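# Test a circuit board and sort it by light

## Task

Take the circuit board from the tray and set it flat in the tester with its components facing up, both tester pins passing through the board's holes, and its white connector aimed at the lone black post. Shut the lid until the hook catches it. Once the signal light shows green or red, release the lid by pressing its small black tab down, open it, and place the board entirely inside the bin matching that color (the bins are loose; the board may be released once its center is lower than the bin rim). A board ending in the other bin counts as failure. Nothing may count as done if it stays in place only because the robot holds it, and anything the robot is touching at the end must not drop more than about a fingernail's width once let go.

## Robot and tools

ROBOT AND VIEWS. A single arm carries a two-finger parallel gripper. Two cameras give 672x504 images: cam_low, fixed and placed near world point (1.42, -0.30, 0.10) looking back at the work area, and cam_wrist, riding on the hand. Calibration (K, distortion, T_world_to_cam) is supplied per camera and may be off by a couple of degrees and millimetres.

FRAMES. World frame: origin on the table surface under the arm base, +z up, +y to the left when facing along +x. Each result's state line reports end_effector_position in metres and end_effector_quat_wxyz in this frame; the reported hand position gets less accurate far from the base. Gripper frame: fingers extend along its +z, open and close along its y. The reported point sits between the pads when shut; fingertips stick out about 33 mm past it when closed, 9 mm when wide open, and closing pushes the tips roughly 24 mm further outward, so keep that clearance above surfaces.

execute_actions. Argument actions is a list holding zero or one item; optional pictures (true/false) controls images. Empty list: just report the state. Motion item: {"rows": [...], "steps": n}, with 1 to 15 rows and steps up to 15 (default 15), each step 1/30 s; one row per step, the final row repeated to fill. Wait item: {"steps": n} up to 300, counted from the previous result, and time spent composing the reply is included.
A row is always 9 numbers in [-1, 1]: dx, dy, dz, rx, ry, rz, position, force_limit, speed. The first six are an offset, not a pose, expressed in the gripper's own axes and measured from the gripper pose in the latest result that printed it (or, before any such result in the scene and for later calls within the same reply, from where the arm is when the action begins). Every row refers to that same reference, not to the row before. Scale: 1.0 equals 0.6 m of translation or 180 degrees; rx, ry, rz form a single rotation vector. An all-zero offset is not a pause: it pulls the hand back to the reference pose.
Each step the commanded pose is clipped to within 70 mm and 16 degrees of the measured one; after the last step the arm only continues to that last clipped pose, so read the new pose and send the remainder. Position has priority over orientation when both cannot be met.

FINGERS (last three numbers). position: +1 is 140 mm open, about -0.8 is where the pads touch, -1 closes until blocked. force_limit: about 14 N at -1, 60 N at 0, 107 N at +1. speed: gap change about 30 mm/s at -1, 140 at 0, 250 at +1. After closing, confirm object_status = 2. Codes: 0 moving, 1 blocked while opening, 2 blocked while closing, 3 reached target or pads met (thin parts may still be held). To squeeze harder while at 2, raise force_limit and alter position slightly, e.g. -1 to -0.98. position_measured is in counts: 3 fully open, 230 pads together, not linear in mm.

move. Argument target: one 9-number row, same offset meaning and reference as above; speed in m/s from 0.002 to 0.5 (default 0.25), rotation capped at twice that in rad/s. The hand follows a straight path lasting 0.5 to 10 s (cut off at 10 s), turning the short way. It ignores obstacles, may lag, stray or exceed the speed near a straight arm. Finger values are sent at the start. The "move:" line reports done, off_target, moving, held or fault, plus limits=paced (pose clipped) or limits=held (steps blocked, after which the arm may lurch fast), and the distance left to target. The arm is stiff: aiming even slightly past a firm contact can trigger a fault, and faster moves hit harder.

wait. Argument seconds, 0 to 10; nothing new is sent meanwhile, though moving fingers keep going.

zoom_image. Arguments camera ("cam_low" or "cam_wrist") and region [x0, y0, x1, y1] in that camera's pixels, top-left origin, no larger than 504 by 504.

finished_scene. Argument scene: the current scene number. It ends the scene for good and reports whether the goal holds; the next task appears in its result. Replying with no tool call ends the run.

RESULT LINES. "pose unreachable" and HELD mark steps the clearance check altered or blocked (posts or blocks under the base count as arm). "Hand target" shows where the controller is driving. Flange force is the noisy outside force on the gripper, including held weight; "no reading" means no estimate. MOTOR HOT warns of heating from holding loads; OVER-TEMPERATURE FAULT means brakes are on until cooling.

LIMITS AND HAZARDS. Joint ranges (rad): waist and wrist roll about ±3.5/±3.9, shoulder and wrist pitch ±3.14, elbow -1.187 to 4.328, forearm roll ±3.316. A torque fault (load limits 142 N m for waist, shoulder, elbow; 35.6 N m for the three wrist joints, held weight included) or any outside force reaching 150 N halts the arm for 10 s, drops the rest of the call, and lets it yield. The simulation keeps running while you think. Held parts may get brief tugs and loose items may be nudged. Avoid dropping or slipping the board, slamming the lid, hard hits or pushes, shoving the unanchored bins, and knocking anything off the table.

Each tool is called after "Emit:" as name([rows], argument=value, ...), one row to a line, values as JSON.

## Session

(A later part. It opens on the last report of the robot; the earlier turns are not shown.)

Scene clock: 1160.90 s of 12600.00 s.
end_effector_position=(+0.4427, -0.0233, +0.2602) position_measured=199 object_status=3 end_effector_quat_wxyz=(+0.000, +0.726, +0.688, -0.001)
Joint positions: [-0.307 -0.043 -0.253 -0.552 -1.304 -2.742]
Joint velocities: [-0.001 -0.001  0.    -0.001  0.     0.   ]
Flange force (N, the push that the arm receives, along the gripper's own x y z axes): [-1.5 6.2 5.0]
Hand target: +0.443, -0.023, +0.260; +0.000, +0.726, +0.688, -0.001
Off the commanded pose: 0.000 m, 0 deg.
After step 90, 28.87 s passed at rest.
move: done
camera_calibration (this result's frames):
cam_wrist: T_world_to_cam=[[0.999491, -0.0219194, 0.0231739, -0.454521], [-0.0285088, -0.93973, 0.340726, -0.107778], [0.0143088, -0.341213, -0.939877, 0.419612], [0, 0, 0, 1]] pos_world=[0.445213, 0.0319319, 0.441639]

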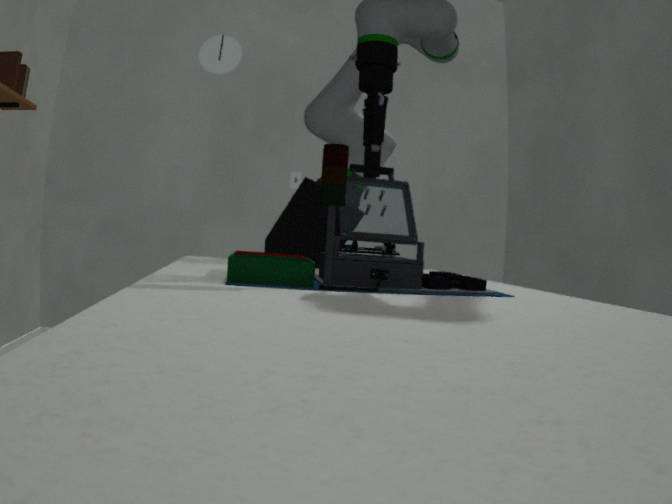

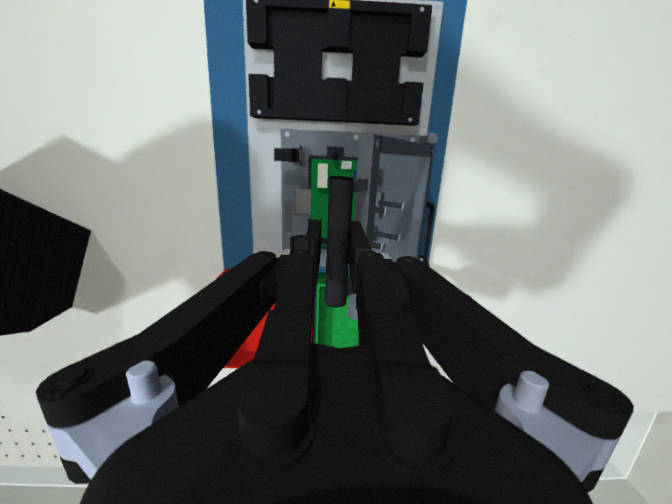

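Emit:
move(target=[0, -0.0745, 0.0745, 0, 0, 0, -0.556, -1, 0], speed=0.1)

Emit:
move(target=[0, 0.002, -0.044, 0, 0, 0, -0.556, -1, 0], speed=0.08)

Scene clock: 1225.97 s of 12600.00 s.
end_effector_position=(+0.3981, -0.0208, +0.2156) position_measured=199 object_status=3 end_effector_quat_wxyz=(+0.000, +0.726, +0.688, -0.001)
Joint positions: [-0.272 -0.096 -0.418 -0.571 -1.191 -2.709]
Joint velocities: [-0.    -0.    -0.001 -0.    -0.     0.   ]
Flange force (N, the push that the arm receives, along the gripper's own x y z axes): [-9.7 36.8 18.9]
Hand target: +0.398, -0.021, +0.216; -0.000, +0.726, +0.688, -0.001
Off the commanded pose: 0.000 m, 0 deg.
After step 90, 61.07 s passed at rest.
move: done
camera_calibration (this result's frames):
cam_wrist: T_world_to_cam=[[0.999494, -0.0215688, 0.0233966, -0.408959], [-0.0282546, -0.93975, 0.340694, -0.0915955], [0.0146386, -0.341182, -0.939883, 0.379042], [0, 0, 0, 1]] pos_world=[0.400615, 0.0344248, 0.397029]

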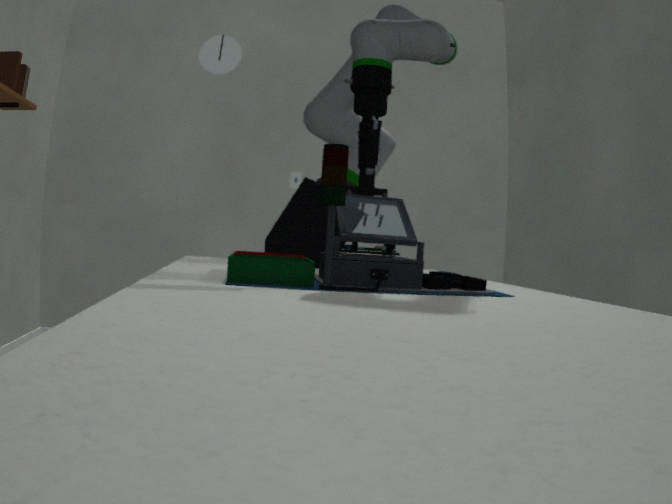

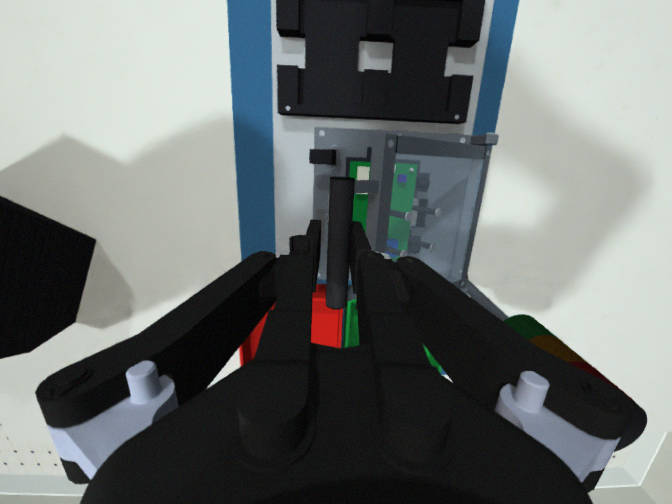

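Scene clock: 1236.23 s of 12600.00 s.
end_effector_position=(+0.4039, -0.0212, +0.2219) position_measured=199 object_status=3 end_effector_quat_wxyz=(+0.006, +0.726, +0.688, +0.004)
Joint positions: [-0.28  -0.102 -0.408 -0.573 -1.195 -2.71 ]
Joint velocities: [-0.001 -0.    -0.    -0.     0.     0.   ]
Flange force (N, the push that the arm receives, along the gripper's own x y z axes): [-6.5 20.7 18.2]
Hand target: +0.404, -0.021, +0.222; +0.006, +0.726, +0.688, +0.004
Off the commanded pose: 0.021 m, 1 deg.
FORCE FAULT: contact force on the arm reached its limit, and the arm stopped for 10 seconds. The contact can be on any part of the arm, not only on its tool. The arm's remaining commands of this call were not run. The arm holds still and accepts commands again. Move the arm away from the contact; if what it grips holds it there, let go first. Pushing or pulling that hard again can fault the arm again.
move: fault
camera_calibration (this result's frames):
cam_wrist: T_world_to_cam=[[0.999055, -0.0218229, 0.0375932, -0.417841], [-0.0333885, -0.939032, 0.342204, -0.092223], [0.0278334, -0.343136, -0.938873, 0.379222], [0, 0, 0, 1]] pos_world=[0.403812, 0.0344057, 0.403308]

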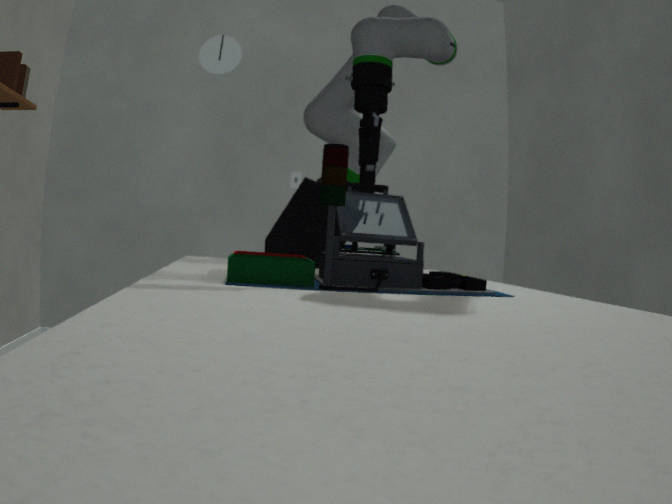

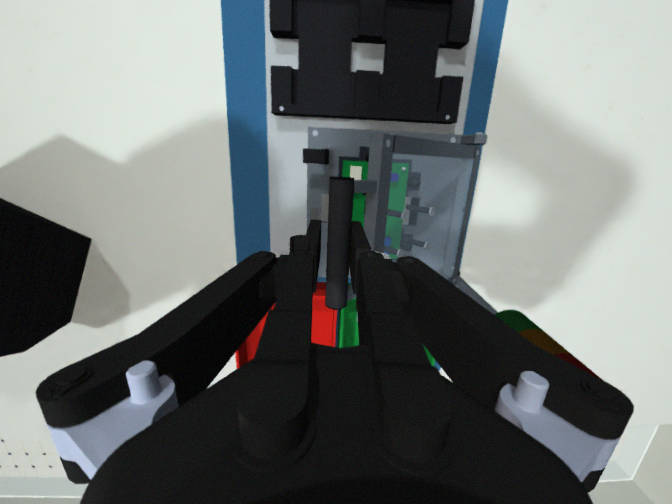

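Emit:
move(target=[0, 0.0055, 0, 0.0046, 0, 0, -0.556, -1, 0], speed=0.02)

Scene clock: 1250.73 s of 12600.00 s.
end_effector_position=(+0.4072, -0.0214, +0.2220) position_measured=199 object_status=3 end_effector_quat_wxyz=(+0.001, +0.726, +0.688, -0.001)
Joint positions: [-0.274 -0.084 -0.39  -0.566 -1.207 -2.717]
Joint velocities: [-0.     0.001  0.003  0.001 -0.001 -0.   ]
Flange force (N, the push that the arm receives, along the gripper's own x y z axes): [-3.4 3.8 -1.5]
Hand target: +0.407, -0.021, +0.222; +0.000, +0.726, +0.688, -0.001
Off the commanded pose: 0.000 m, 0 deg.
After step 90, 10.80 s passed at rest.
move: done
camera_calibration (this result's frames):
cam_wrist: T_world_to_cam=[[0.999491, -0.0218708, 0.0232177, -0.418121], [-0.0284963, -0.939295, 0.341925, -0.0942303], [0.0143301, -0.342413, -0.93944, 0.384747], [0, 0, 0, 1]] pos_world=[0.409709, 0.0340877, 0.403375]

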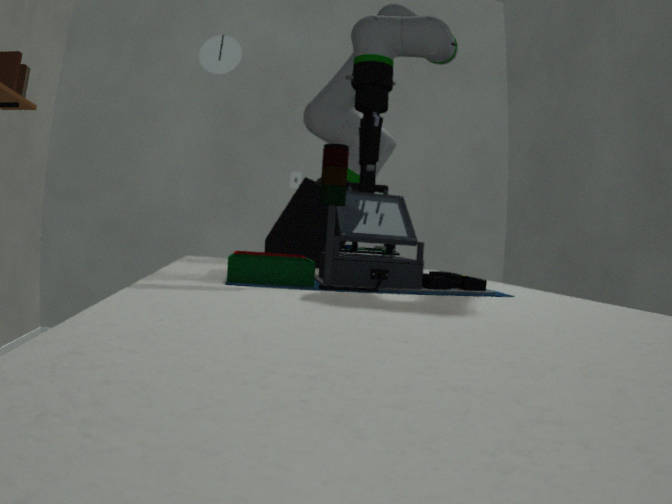

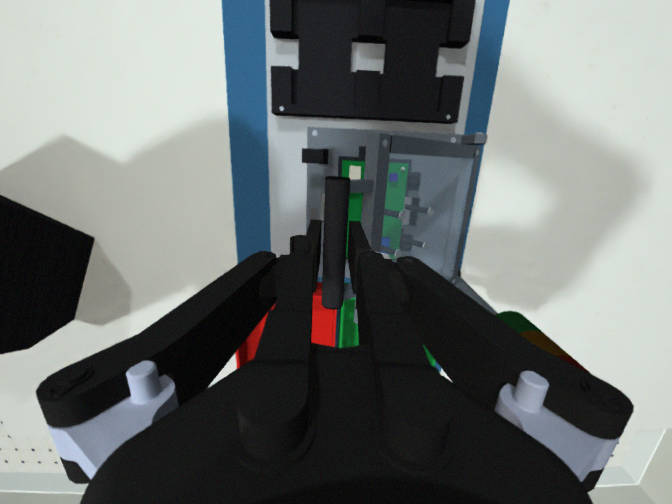

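Emit:
zoom_image(camera="cam_wrist", region=[280, 140, 420, 320])

Emit:
zoom_image(camera="cam_low", region=[330, 150, 430, 260])

Region (280, 140, 420, 320) of cam_wrist's 672x504 image, scaled by 2.800, with more detail than that image has.

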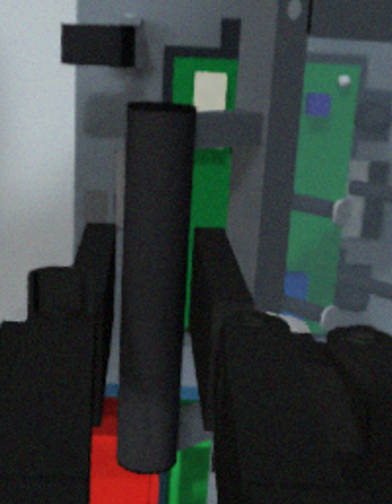

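Region (330, 150, 430, 260) of cam_low's 672x504 image, scaled by 4.582, with more detail than that image has; it fills the left 458 columns of this view, and the rest is white.

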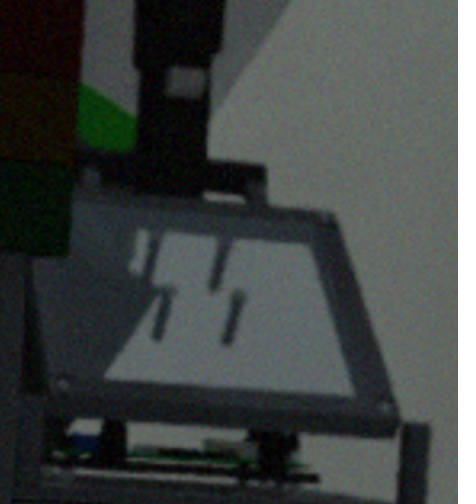

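Emit:
execute_actions(actions=[])

Emit:
zoom_image(camera="cam_wrist", region=[280, 140, 420, 320])

Scene clock: 1265.07 s of 12600.00 s.
end_effector_position=(+0.4072, -0.0214, +0.2220) position_measured=199 object_status=3 end_effector_quat_wxyz=(+0.000, +0.726, +0.688, -0.001)
Joint positions: [-0.274 -0.084 -0.39  -0.566 -1.207 -2.717]
Joint velocities: [-0.001  0.    -0.     0.     0.     0.   ]
Flange force (N, the push that the arm receives, along the gripper's own x y z axes): [-1.9 2.3 -0.7]
Hand target: +0.407, -0.021, +0.222; +0.000, +0.726, +0.688, -0.001
Off the commanded pose: 0.000 m, 0 deg.
Steps of this call (steps 1 to 90: nothing new was sent; then 11.33 s passed at rest). Readings (end_effector_position | what the end effector reports):
1: (+0.4072, -0.0214, +0.2220) | position_measured=199 object_status=3
2: (+0.4072, -0.0214, +0.2220) | position_measured=199 object_status=3
4: (+0.4072, -0.0214, +0.2220) | position_measured=199 object_status=3
8: (+0.4072, -0.0214, +0.2220) | position_measured=199 object_status=3
90: the state above
camera_calibration (this result's frames):
cam_wrist: T_world_to_cam=[[0.999492, -0.0218674, 0.0231774, -0.418126], [-0.0284793, -0.939296, 0.341924, -0.0942365], [0.0142934, -0.34241, -0.939442, 0.384761], [0, 0, 0, 1]] pos_world=[0.40973, 0.0340867, 0.403373]

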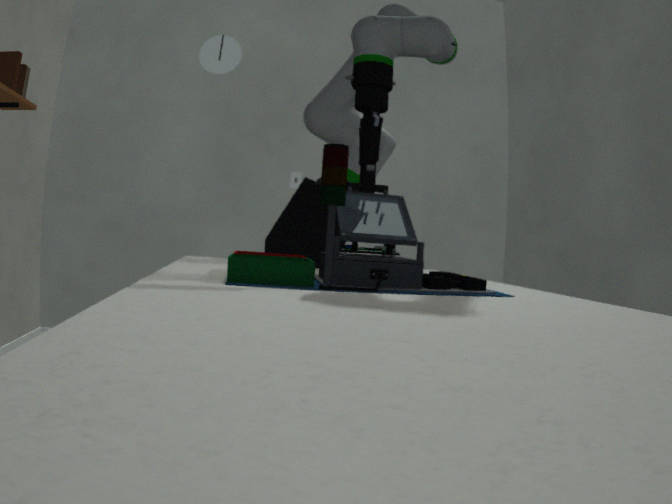

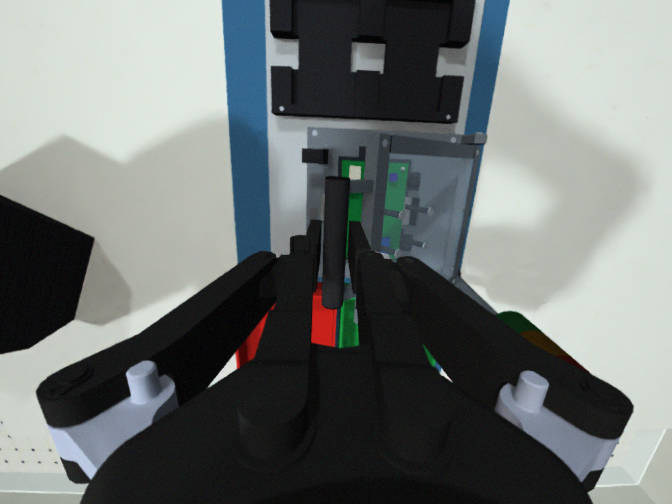

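Region (280, 140, 420, 320) of cam_wrist's 672x504 image, scaled by 2.800, with more detail than that image has.

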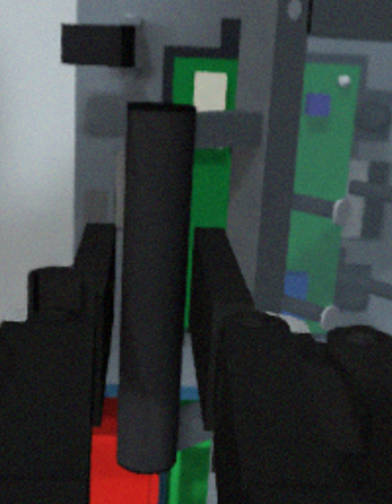

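Emit:
move(target=[0, 0, -0.0533, 0, 0, 0, -0.556, -1, 0], speed=0.1)

Emit:
move(target=[0, 0.0145, 0, 0, 0, 0, -0.9, -0.5, 0.5], speed=0.05)

Scene clock: 1358.13 s of 12600.00 s.
end_effector_position=(+0.4072, -0.0215, +0.2539) position_measured=199 object_status=3 end_effector_quat_wxyz=(+0.000, +0.726, +0.688, -0.001)
Joint positions: [-0.318 -0.111 -0.348 -0.554 -1.287 -2.719]
Joint velocities: [ 0.001 -0.001 -0.    -0.001 -0.001 -0.   ]
Flange force (N, the push that the arm receives, along the gripper's own x y z axes): [-1.3 2.6 -3.0]
Hand target: +0.407, -0.021, +0.254; +0.001, +0.726, +0.688, -0.001
Off the commanded pose: 0.000 m, 0 deg.
After step 90, 89.30 s passed at rest.
move: done
camera_calibration (this result's frames):
cam_wrist: T_world_to_cam=[[0.999485, -0.0222693, 0.0231106, -0.418851], [-0.0288351, -0.939261, 0.34199, -0.105069], [0.014091, -0.342481, -0.939419, 0.414844], [0, 0, 0, 1]] pos_world=[0.40976, 0.0340618, 0.435325]

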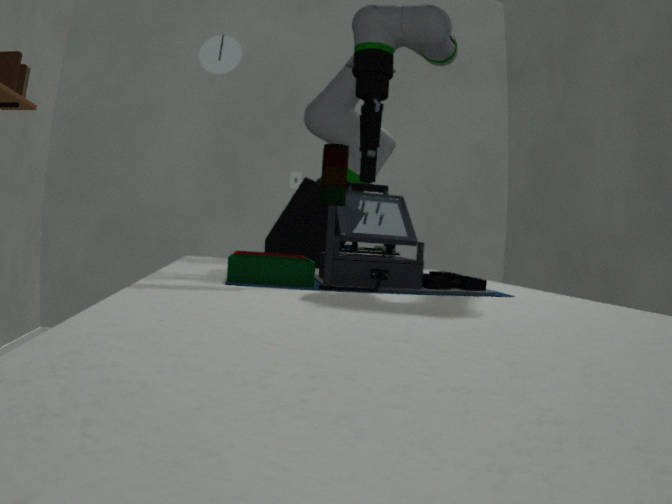

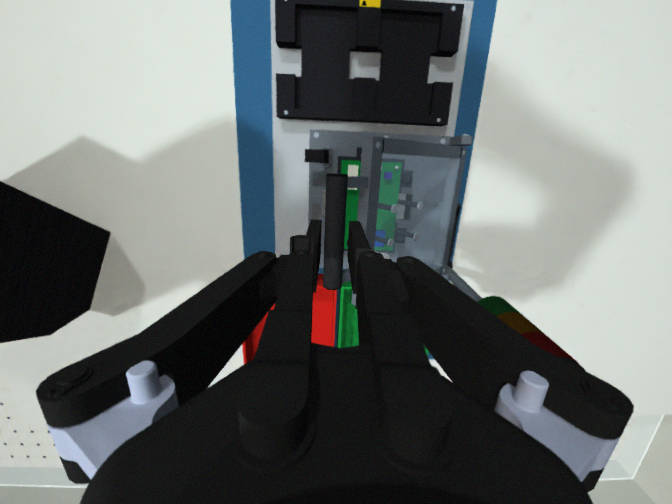

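Scene clock: 1358.83 s of 12600.00 s.
end_effector_position=(+0.4158, -0.0219, +0.2539) position_measured=231 object_status=3 end_effector_quat_wxyz=(+0.000, +0.726, +0.688, -0.001)
Joint positions: [-0.312 -0.094 -0.327 -0.554 -1.287 -2.725]
Joint velocities: [-0.001  0.001  0.003  0.001  0.001 -0.   ]
Flange force (N, the push that the arm receives, along the gripper's own x y z axes): [-3.2 2.9 -2.9]
Hand target: +0.416, -0.022, +0.254; +0.000, +0.726, +0.688, -0.001
Off the commanded pose: 0.000 m, 0 deg.
move: done
camera_calibration (this result's frames):
cam_wrist: T_world_to_cam=[[0.999485, -0.0222744, 0.0230814, -0.427503], [-0.0288295, -0.939271, 0.341963, -0.105243], [0.0140626, -0.342453, -0.93943, 0.414571], [0, 0, 0, 1]] pos_world=[0.418419, 0.0335964, 0.435317]

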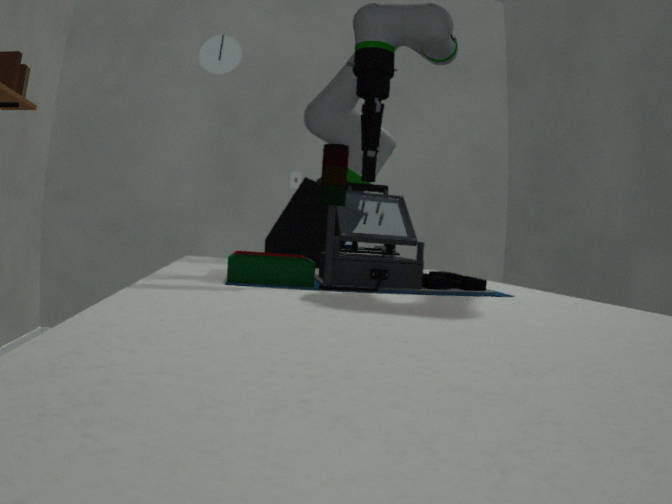

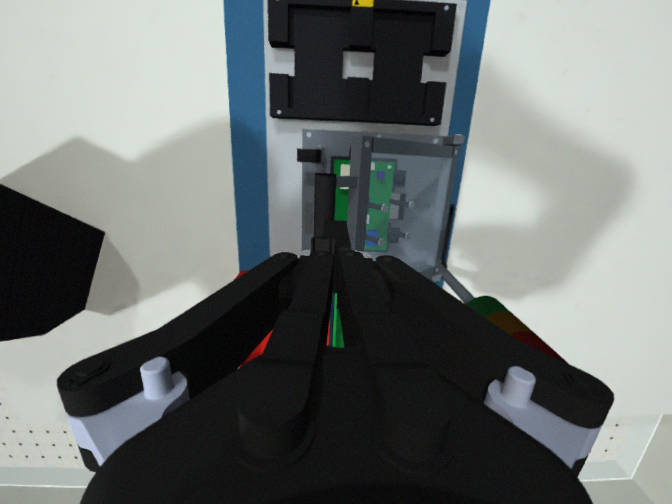

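Emit:
zoom_image(camera="cam_low", region=[335, 150, 415, 220])

Emit:
zoom_image(camera="cam_wrist", region=[285, 140, 405, 270])

Region (335, 150, 415, 220) of cam_low's 672x504 image, scaled by 6.300, with more detail than that image has; it fills the top 441 rows of this view, and the rest is white.

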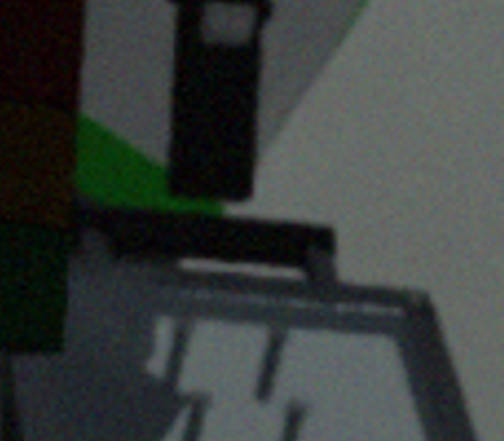

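Region (285, 140, 405, 270) of cam_wrist's 672x504 image, scaled by 3.877, with more detail than that image has; it fills the left 465 columns of this view, and the rest is white.

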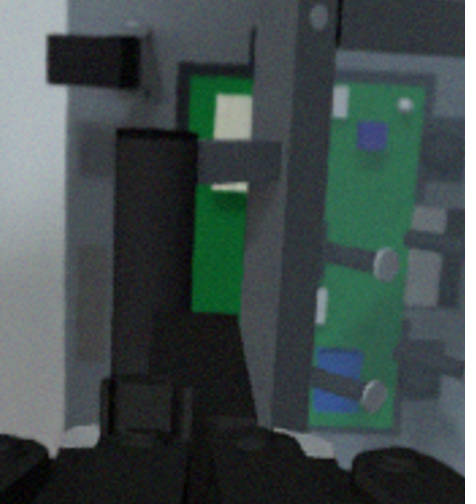

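Emit:
move(target=[0, -0.0483, 0.0597, 0, 0, 0, -0.9, -0.5, 0.5], speed=0.06)

Scene clock: 1381.13 s of 12600.00 s.
end_effector_position=(+0.3869, -0.0203, +0.2182) position_measured=231 object_status=3 end_effector_quat_wxyz=(+0.000, +0.726, +0.688, -0.001)
Joint positions: [-0.28  -0.122 -0.442 -0.569 -1.197 -2.704]
Joint velocities: [ 0.001 -0.    -0.    -0.003  0.001  0.   ]
Flange force (N, the push that the arm receives, along the gripper's own x y z axes): [-1.6 3.6 -3.3]
Hand target: +0.387, -0.020, +0.218; +0.000, +0.726, +0.688, -0.001
Off the commanded pose: 0.000 m, 0 deg.
After step 90, 18.23 s passed at rest.
move: done
camera_calibration (this result's frames):
cam_wrist: T_world_to_cam=[[0.999491, -0.0220124, 0.0230739, -0.397708], [-0.0285796, -0.939305, 0.34189, -0.0924165], [0.0141476, -0.342375, -0.939457, 0.381908], [0, 0, 0, 1]] pos_world=[0.389461, 0.035194, 0.399559]

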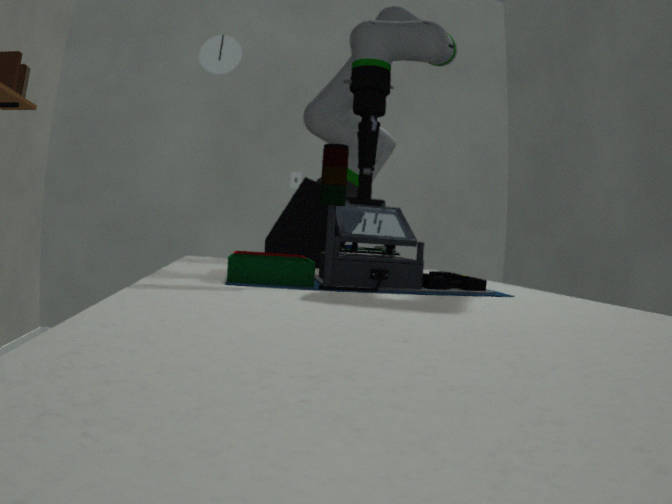

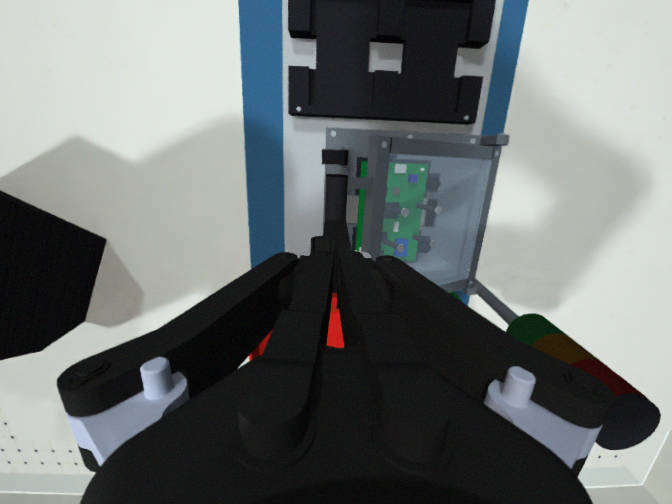

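Emit:
zoom_image(camera="cam_wrist", region=[285, 130, 425, 270])

Emit:
zoom_image(camera="cam_low", region=[330, 170, 430, 270])

Region (285, 130, 425, 270) of cam_wrist's 672x504 image, scaled by 3.600, with more detail than that image has.

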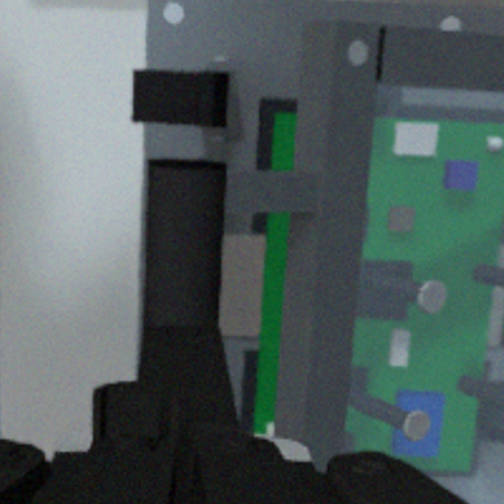

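Region (330, 170, 430, 270) of cam_low's 672x504 image, scaled by 5.040, with more detail than that image has.

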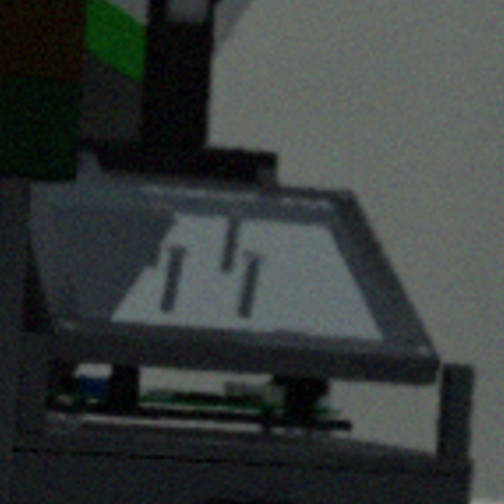

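Emit:
move(target=[0, -0.0358, 0.11, 0, 0, 0, -0.9, -0.5, 0.5], speed=0.08)

Scene clock: 1405.47 s of 12600.00 s.
end_effector_position=(+0.3654, -0.0190, +0.1522) position_measured=231 object_status=3 end_effector_quat_wxyz=(+0.000, +0.726, +0.688, -0.001)
Joint positions: [-0.198 -0.08  -0.559 -0.615 -1.023 -2.675]
Joint velocities: [-0.     0.001  0.    -0.001  0.002  0.   ]
Flange force (N, the push that the arm receives, along the gripper's own x y z axes): [-1.0 1.7 -1.2]
Hand target: +0.365, -0.019, +0.152; +0.000, +0.726, +0.688, -0.001
Off the commanded pose: 0.000 m, 0 deg.
After step 90, 20.17 s passed at rest.
move: done
camera_calibration (this result's frames):
cam_wrist: T_world_to_cam=[[0.999501, -0.0215413, 0.0230942, -0.37469], [-0.0281406, -0.939398, 0.341673, -0.0694147], [0.0143345, -0.342152, -0.939535, 0.320626], [0, 0, 0, 1]] pos_world=[0.367954, 0.0364236, 0.33361]

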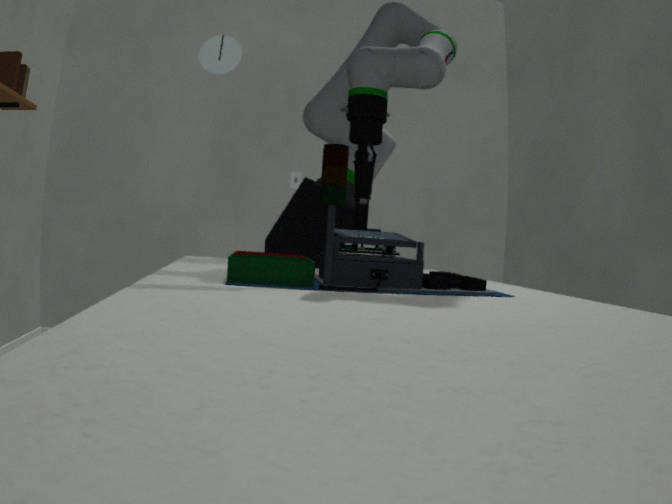

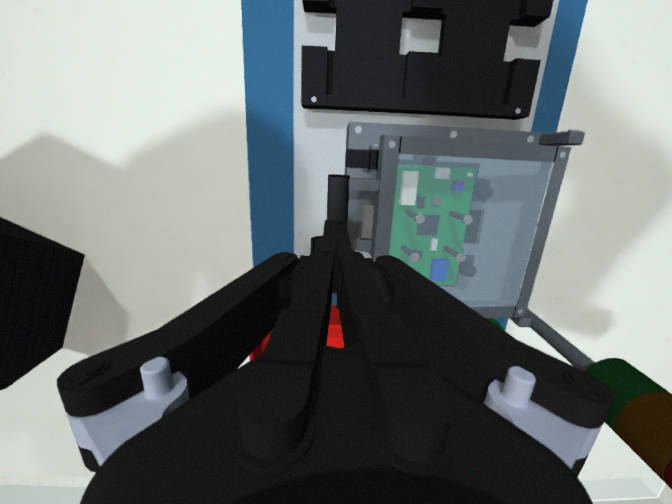

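Emit:
zoom_image(camera="cam_wrist", region=[300, 115, 440, 255])

Emit:
zoom_image(camera="cam_low", region=[325, 200, 430, 275])

Region (300, 115, 440, 255) of cam_wrist's 672x504 image, scaled by 3.600, with more detail than that image has.

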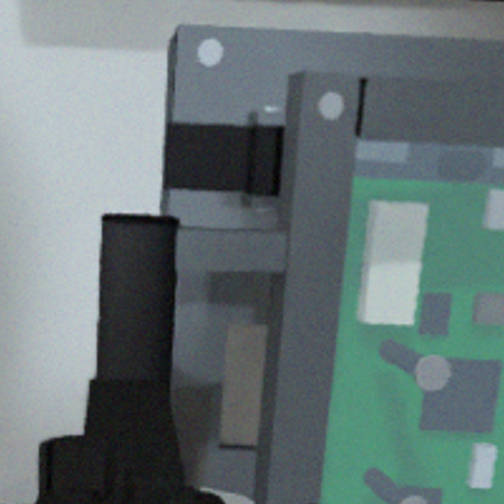

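Region (325, 200, 430, 275) of cam_low's 672x504 image, scaled by 4.800, with more detail than that image has; it fills the top 360 rows of this view, and the rest is white.

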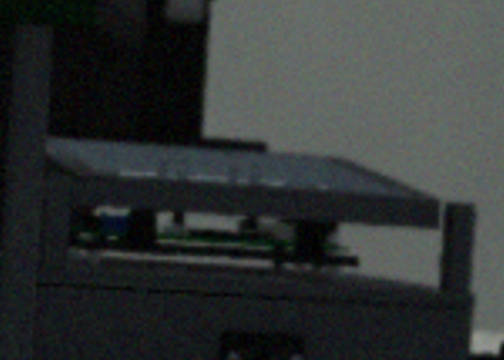

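Emit:
move(target=[0, -0.0017, 0.017, 0, 0, 0, -0.9, -0.5, 0.5], speed=0.03)

Scene clock: 1423.33 s of 12600.00 s.
end_effector_position=(+0.3644, -0.0190, +0.1420) position_measured=231 object_status=3 end_effector_quat_wxyz=(+0.000, +0.726, +0.688, -0.001)
Joint positions: [-0.184 -0.064 -0.568 -0.624 -0.996 -2.669]
Joint velocities: [ 0.001  0.001  0.001 -0.001  0.001  0.   ]
Flange force (N, the push that the arm receives, along the gripper's own x y z axes): [-0.8 2.1 -0.8]
Hand target: +0.364, -0.019, +0.142; +0.000, +0.726, +0.688, -0.001
Off the commanded pose: 0.000 m, 0 deg.
After step 90, 14.17 s passed at rest.
move: done
camera_calibration (this result's frames):
cam_wrist: T_world_to_cam=[[0.999502, -0.0214658, 0.0231237, -0.373447], [-0.0280792, -0.93941, 0.341642, -0.065919], [0.0143891, -0.342122, -0.939546, 0.311091], [0, 0, 0, 1]] pos_world=[0.366934, 0.0364895, 0.32344]

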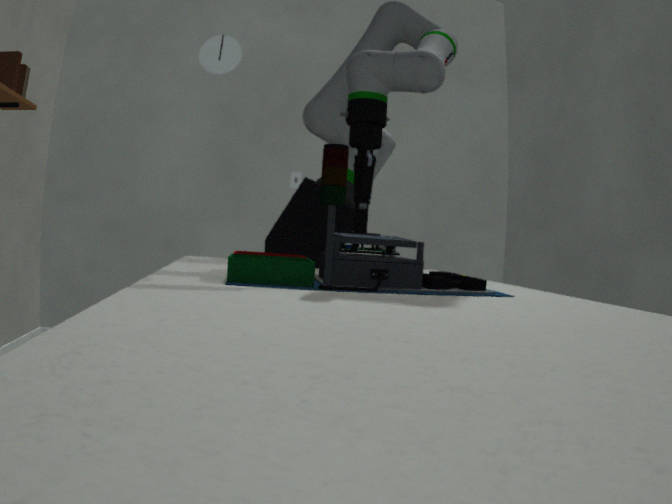

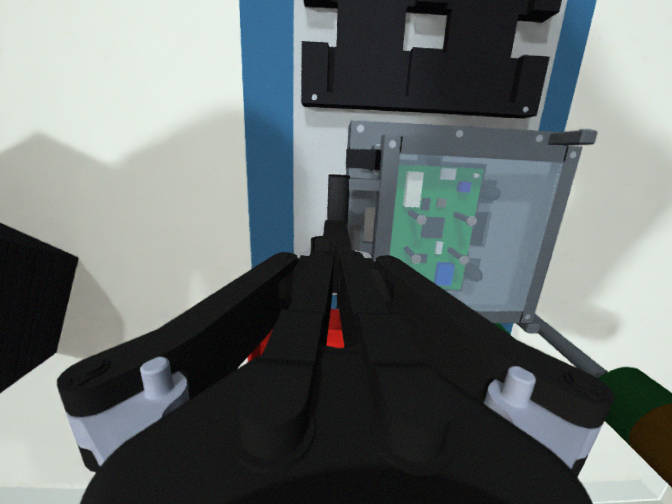

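Emit:
zoom_image(camera="cam_wrist", region=[320, 120, 420, 220])

Emit:
zoom_image(camera="cam_low", region=[325, 215, 430, 275])

Region (320, 120, 420, 220) of cam_wrist's 672x504 image, scaled by 5.040, with more detail than that image has.

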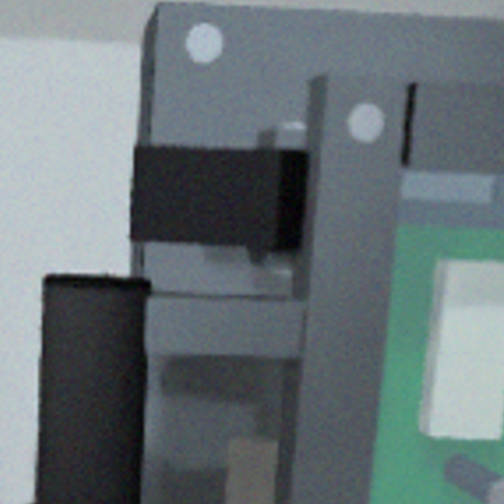

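Region (325, 215, 430, 275) of cam_low's 672x504 image, scaled by 4.800, with more detail than that image has; it fills the top 288 rows of this view, and the rest is white.

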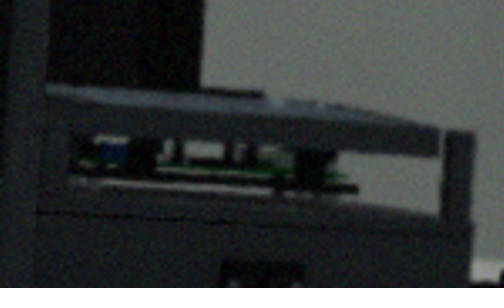

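Emit:
move(target=[0, -0.0003, 0.005, 0, 0, 0, -0.9, -0.5, 0.5], speed=0.015)

Scene clock: 1436.80 s of 12600.00 s.
end_effector_position=(+0.3642, -0.0189, +0.1390) position_measured=231 object_status=3 end_effector_quat_wxyz=(+0.000, +0.726, +0.688, -0.001)
Joint positions: [-0.18  -0.06  -0.571 -0.627 -0.988 -2.667]
Joint velocities: [-0.001  0.     0.    -0.001  0.     0.   ]
Flange force (N, the push that the arm receives, along the gripper's own x y z axes): [-0.3 -3.1 -15.9]
Hand target: +0.364, -0.019, +0.139; +0.000, +0.726, +0.688, -0.001
Off the commanded pose: 0.000 m, 0 deg.
After step 90, 9.77 s passed at rest.
move: done
camera_calibration (this result's frames):
cam_wrist: T_world_to_cam=[[0.999503, -0.021443, 0.0231152, -0.373191], [-0.0280547, -0.939416, 0.34163, -0.0648959], [0.0143892, -0.342109, -0.93955, 0.30829], [0, 0, 0, 1]] pos_world=[0.366749, 0.0365022, 0.320451]

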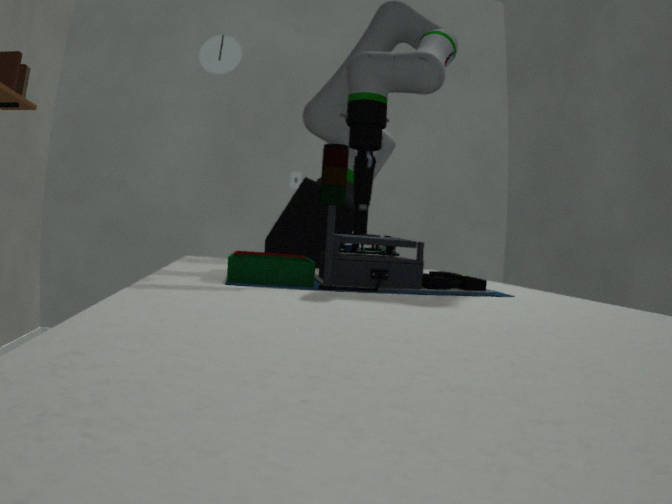

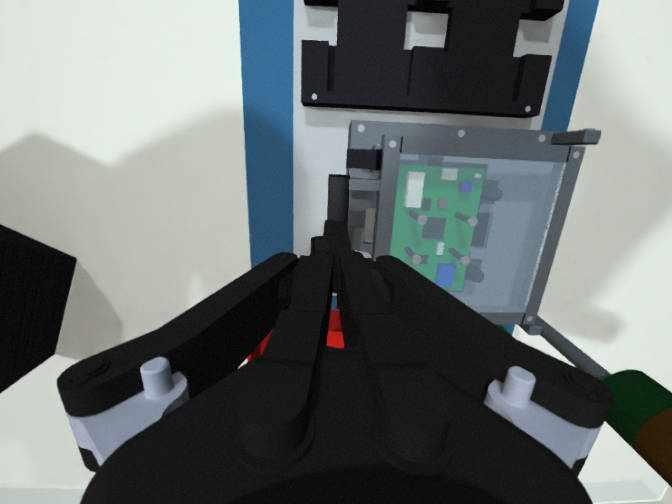

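Emit:
move(target=[0, -0.0005, 0.0033, 0, 0, 0, -0.9, -0.5, 0.5], speed=0.01)

Emit:
zoom_image(camera="cam_wrist", region=[320, 120, 420, 220])

Scene clock: 1447.23 s of 12600.00 s.
end_effector_position=(+0.3639, -0.0189, +0.1371) position_measured=231 object_status=3 end_effector_quat_wxyz=(+0.000, +0.726, +0.688, -0.001)
Joint positions: [-0.178 -0.057 -0.573 -0.629 -0.982 -2.666]
Joint velocities: [ 0.001 -0.    -0.     0.001  0.     0.   ]
Flange force (N, the push that the arm receives, along the gripper's own x y z axes): [-0.5 0.7 -19.4]
Hand target: +0.364, -0.019, +0.137; +0.000, +0.726, +0.688, -0.001
Off the commanded pose: 0.000 m, 0 deg.
After step 90, 6.73 s passed at rest.
move: done
camera_calibration (this result's frames):
cam_wrist: T_world_to_cam=[[0.999502, -0.0214188, 0.0231608, -0.372873], [-0.0280476, -0.939415, 0.341633, -0.064218], [0.0144402, -0.342113, -0.939548, 0.306433], [0, 0, 0, 1]] pos_world=[0.366461, 0.0365209, 0.318483]

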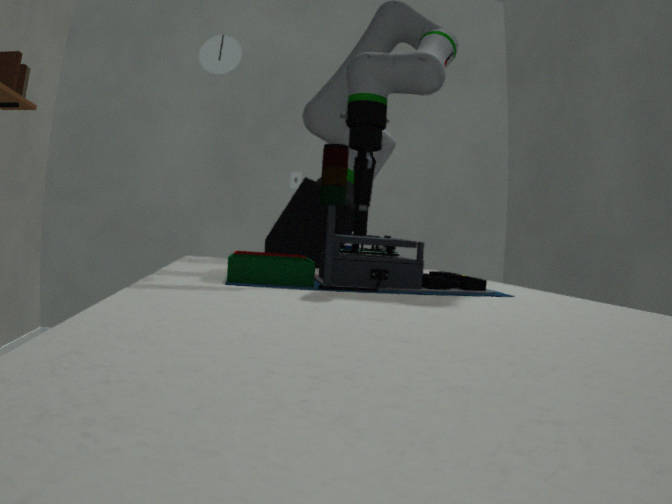

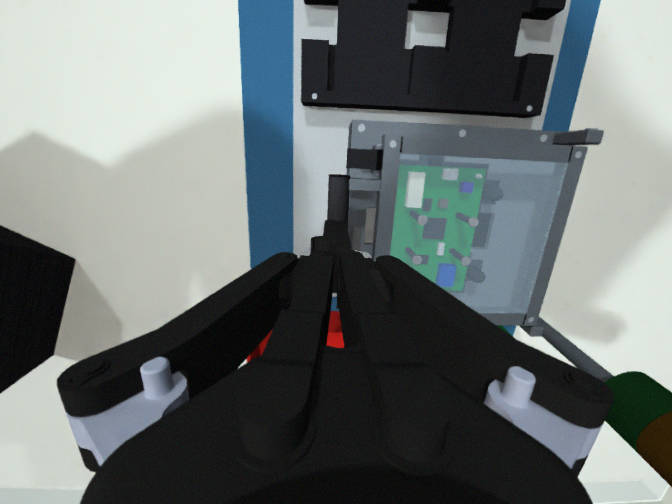

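Region (320, 120, 420, 220) of cam_wrist's 672x504 image, scaled by 5.040, with more detail than that image has.

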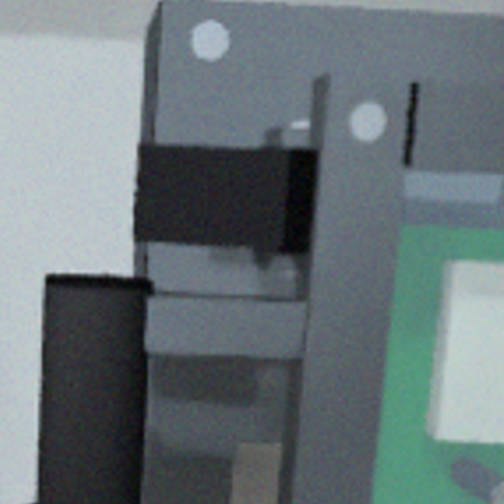

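Emit:
move(target=[0, -0.0002, 0.0034, 0, 0, 0, -0.9, -0.5, 0.5], speed=0.01)

Emit:
zoom_image(camera="cam_wrist", region=[320, 120, 420, 220])

Scene clock: 1459.97 s of 12600.00 s.
end_effector_position=(+0.3638, -0.0189, +0.1350) position_measured=231 object_status=3 end_effector_quat_wxyz=(+0.000, +0.726, +0.688, -0.001)
Joint positions: [-0.175 -0.053 -0.574 -0.631 -0.977 -2.665]
Joint velocities: [-0. -0. -0. -0.  0.  0.]
Flange force (N, the push that the arm receives, along the gripper's own x y z axes): [1.1 -0.9 -24.1]
Hand target: +0.364, -0.019, +0.135; +0.000, +0.726, +0.688, -0.001
Off the commanded pose: 0.000 m, 0 deg.
After step 90, 9.03 s passed at rest.
move: done
camera_calibration (this result's frames):
cam_wrist: T_world_to_cam=[[0.999503, -0.0214031, 0.0231536, -0.3727], [-0.0280303, -0.939419, 0.341624, -0.0635217], [0.0144391, -0.342103, -0.939552, 0.304529], [0, 0, 0, 1]] pos_world=[0.366337, 0.0365299, 0.316451]

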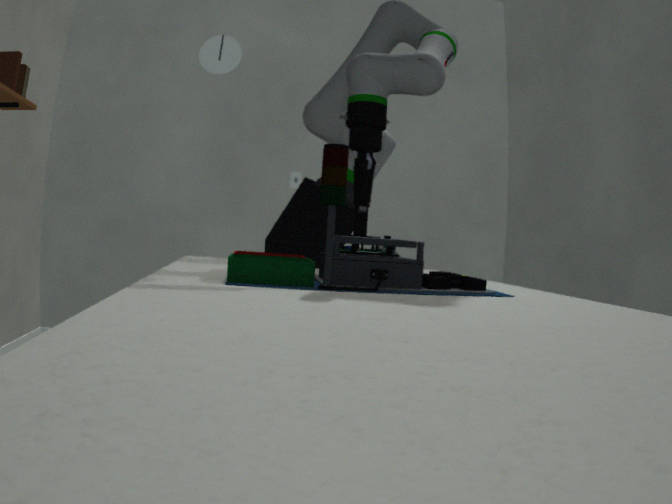

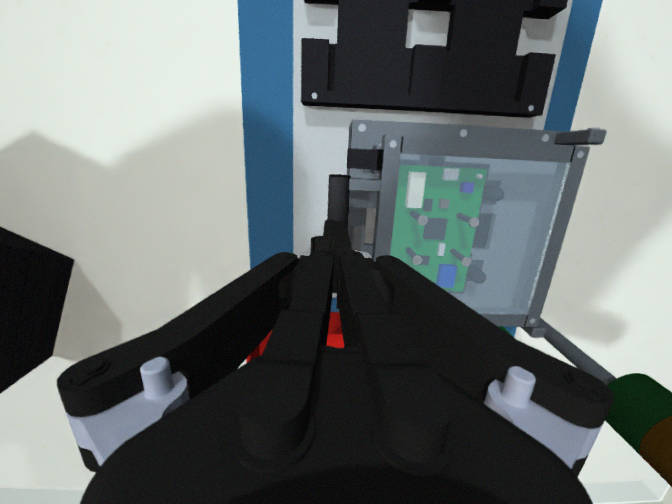

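Region (320, 120, 420, 220) of cam_wrist's 672x504 image, scaled by 5.040, with more detail than that image has.

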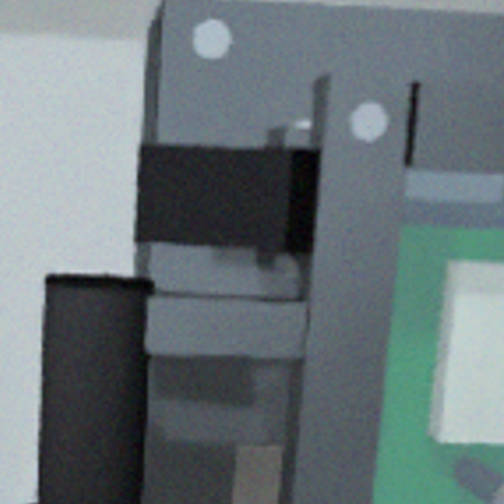

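Emit:
move(target=[0, -0.0002, 0.0025, 0, 0, 0, -0.9, -0.5, 0.5], speed=0.01)

Emit:
zoom_image(camera="cam_wrist", region=[320, 120, 420, 220])

Scene clock: 1468.80 s of 12600.00 s.
end_effector_position=(+0.3637, -0.0189, +0.1335) position_measured=231 object_status=3 end_effector_quat_wxyz=(+0.000, +0.726, +0.688, -0.001)
Joint positions: [-0.173 -0.051 -0.575 -0.632 -0.973 -2.664]
Joint velocities: [ 0.    -0.     0.002  0.002 -0.     0.   ]
Flange force (N, the push that the arm receives, along the gripper's own x y z axes): [1.2 -0.8 -27.6]
Hand target: +0.364, -0.019, +0.134; +0.000, +0.726, +0.688, -0.001
Off the commanded pose: 0.000 m, 0 deg.
After step 90, 5.13 s passed at rest.
move: done
camera_calibration (this result's frames):
cam_wrist: T_world_to_cam=[[0.999503, -0.0213886, 0.0231688, -0.372554], [-0.0280218, -0.93942, 0.341622, -0.0630099], [0.0144584, -0.342101, -0.939552, 0.303124], [0, 0, 0, 1]] pos_world=[0.366221, 0.036538, 0.314958]

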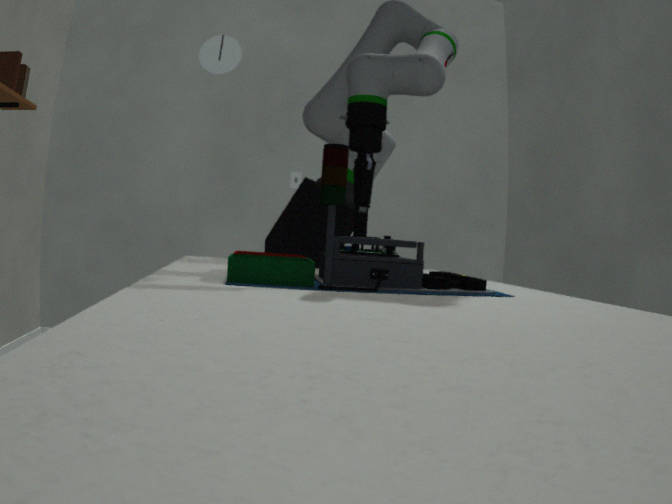

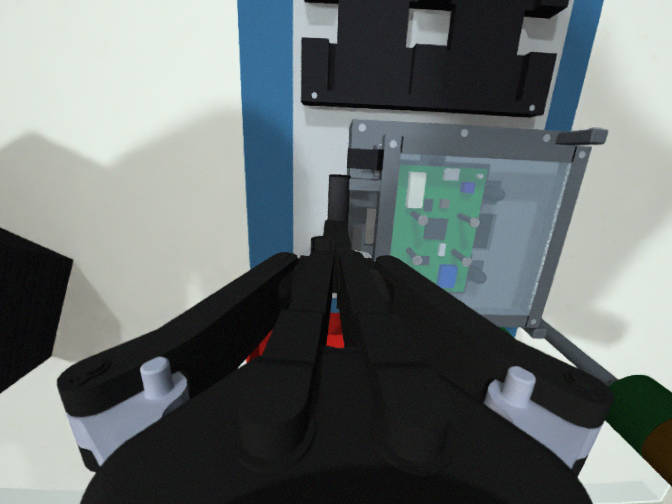

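Region (320, 120, 420, 220) of cam_wrist's 672x504 image, scaled by 5.040, with more detail than that image has.

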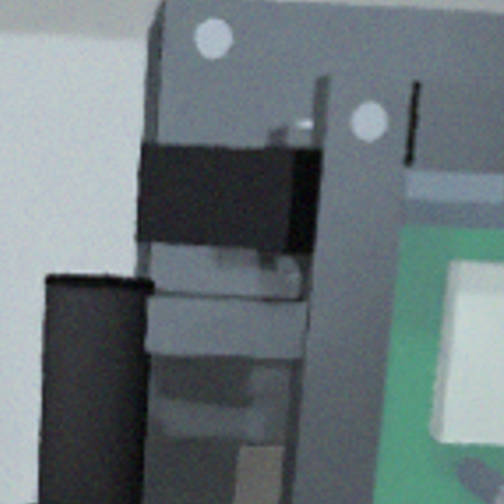

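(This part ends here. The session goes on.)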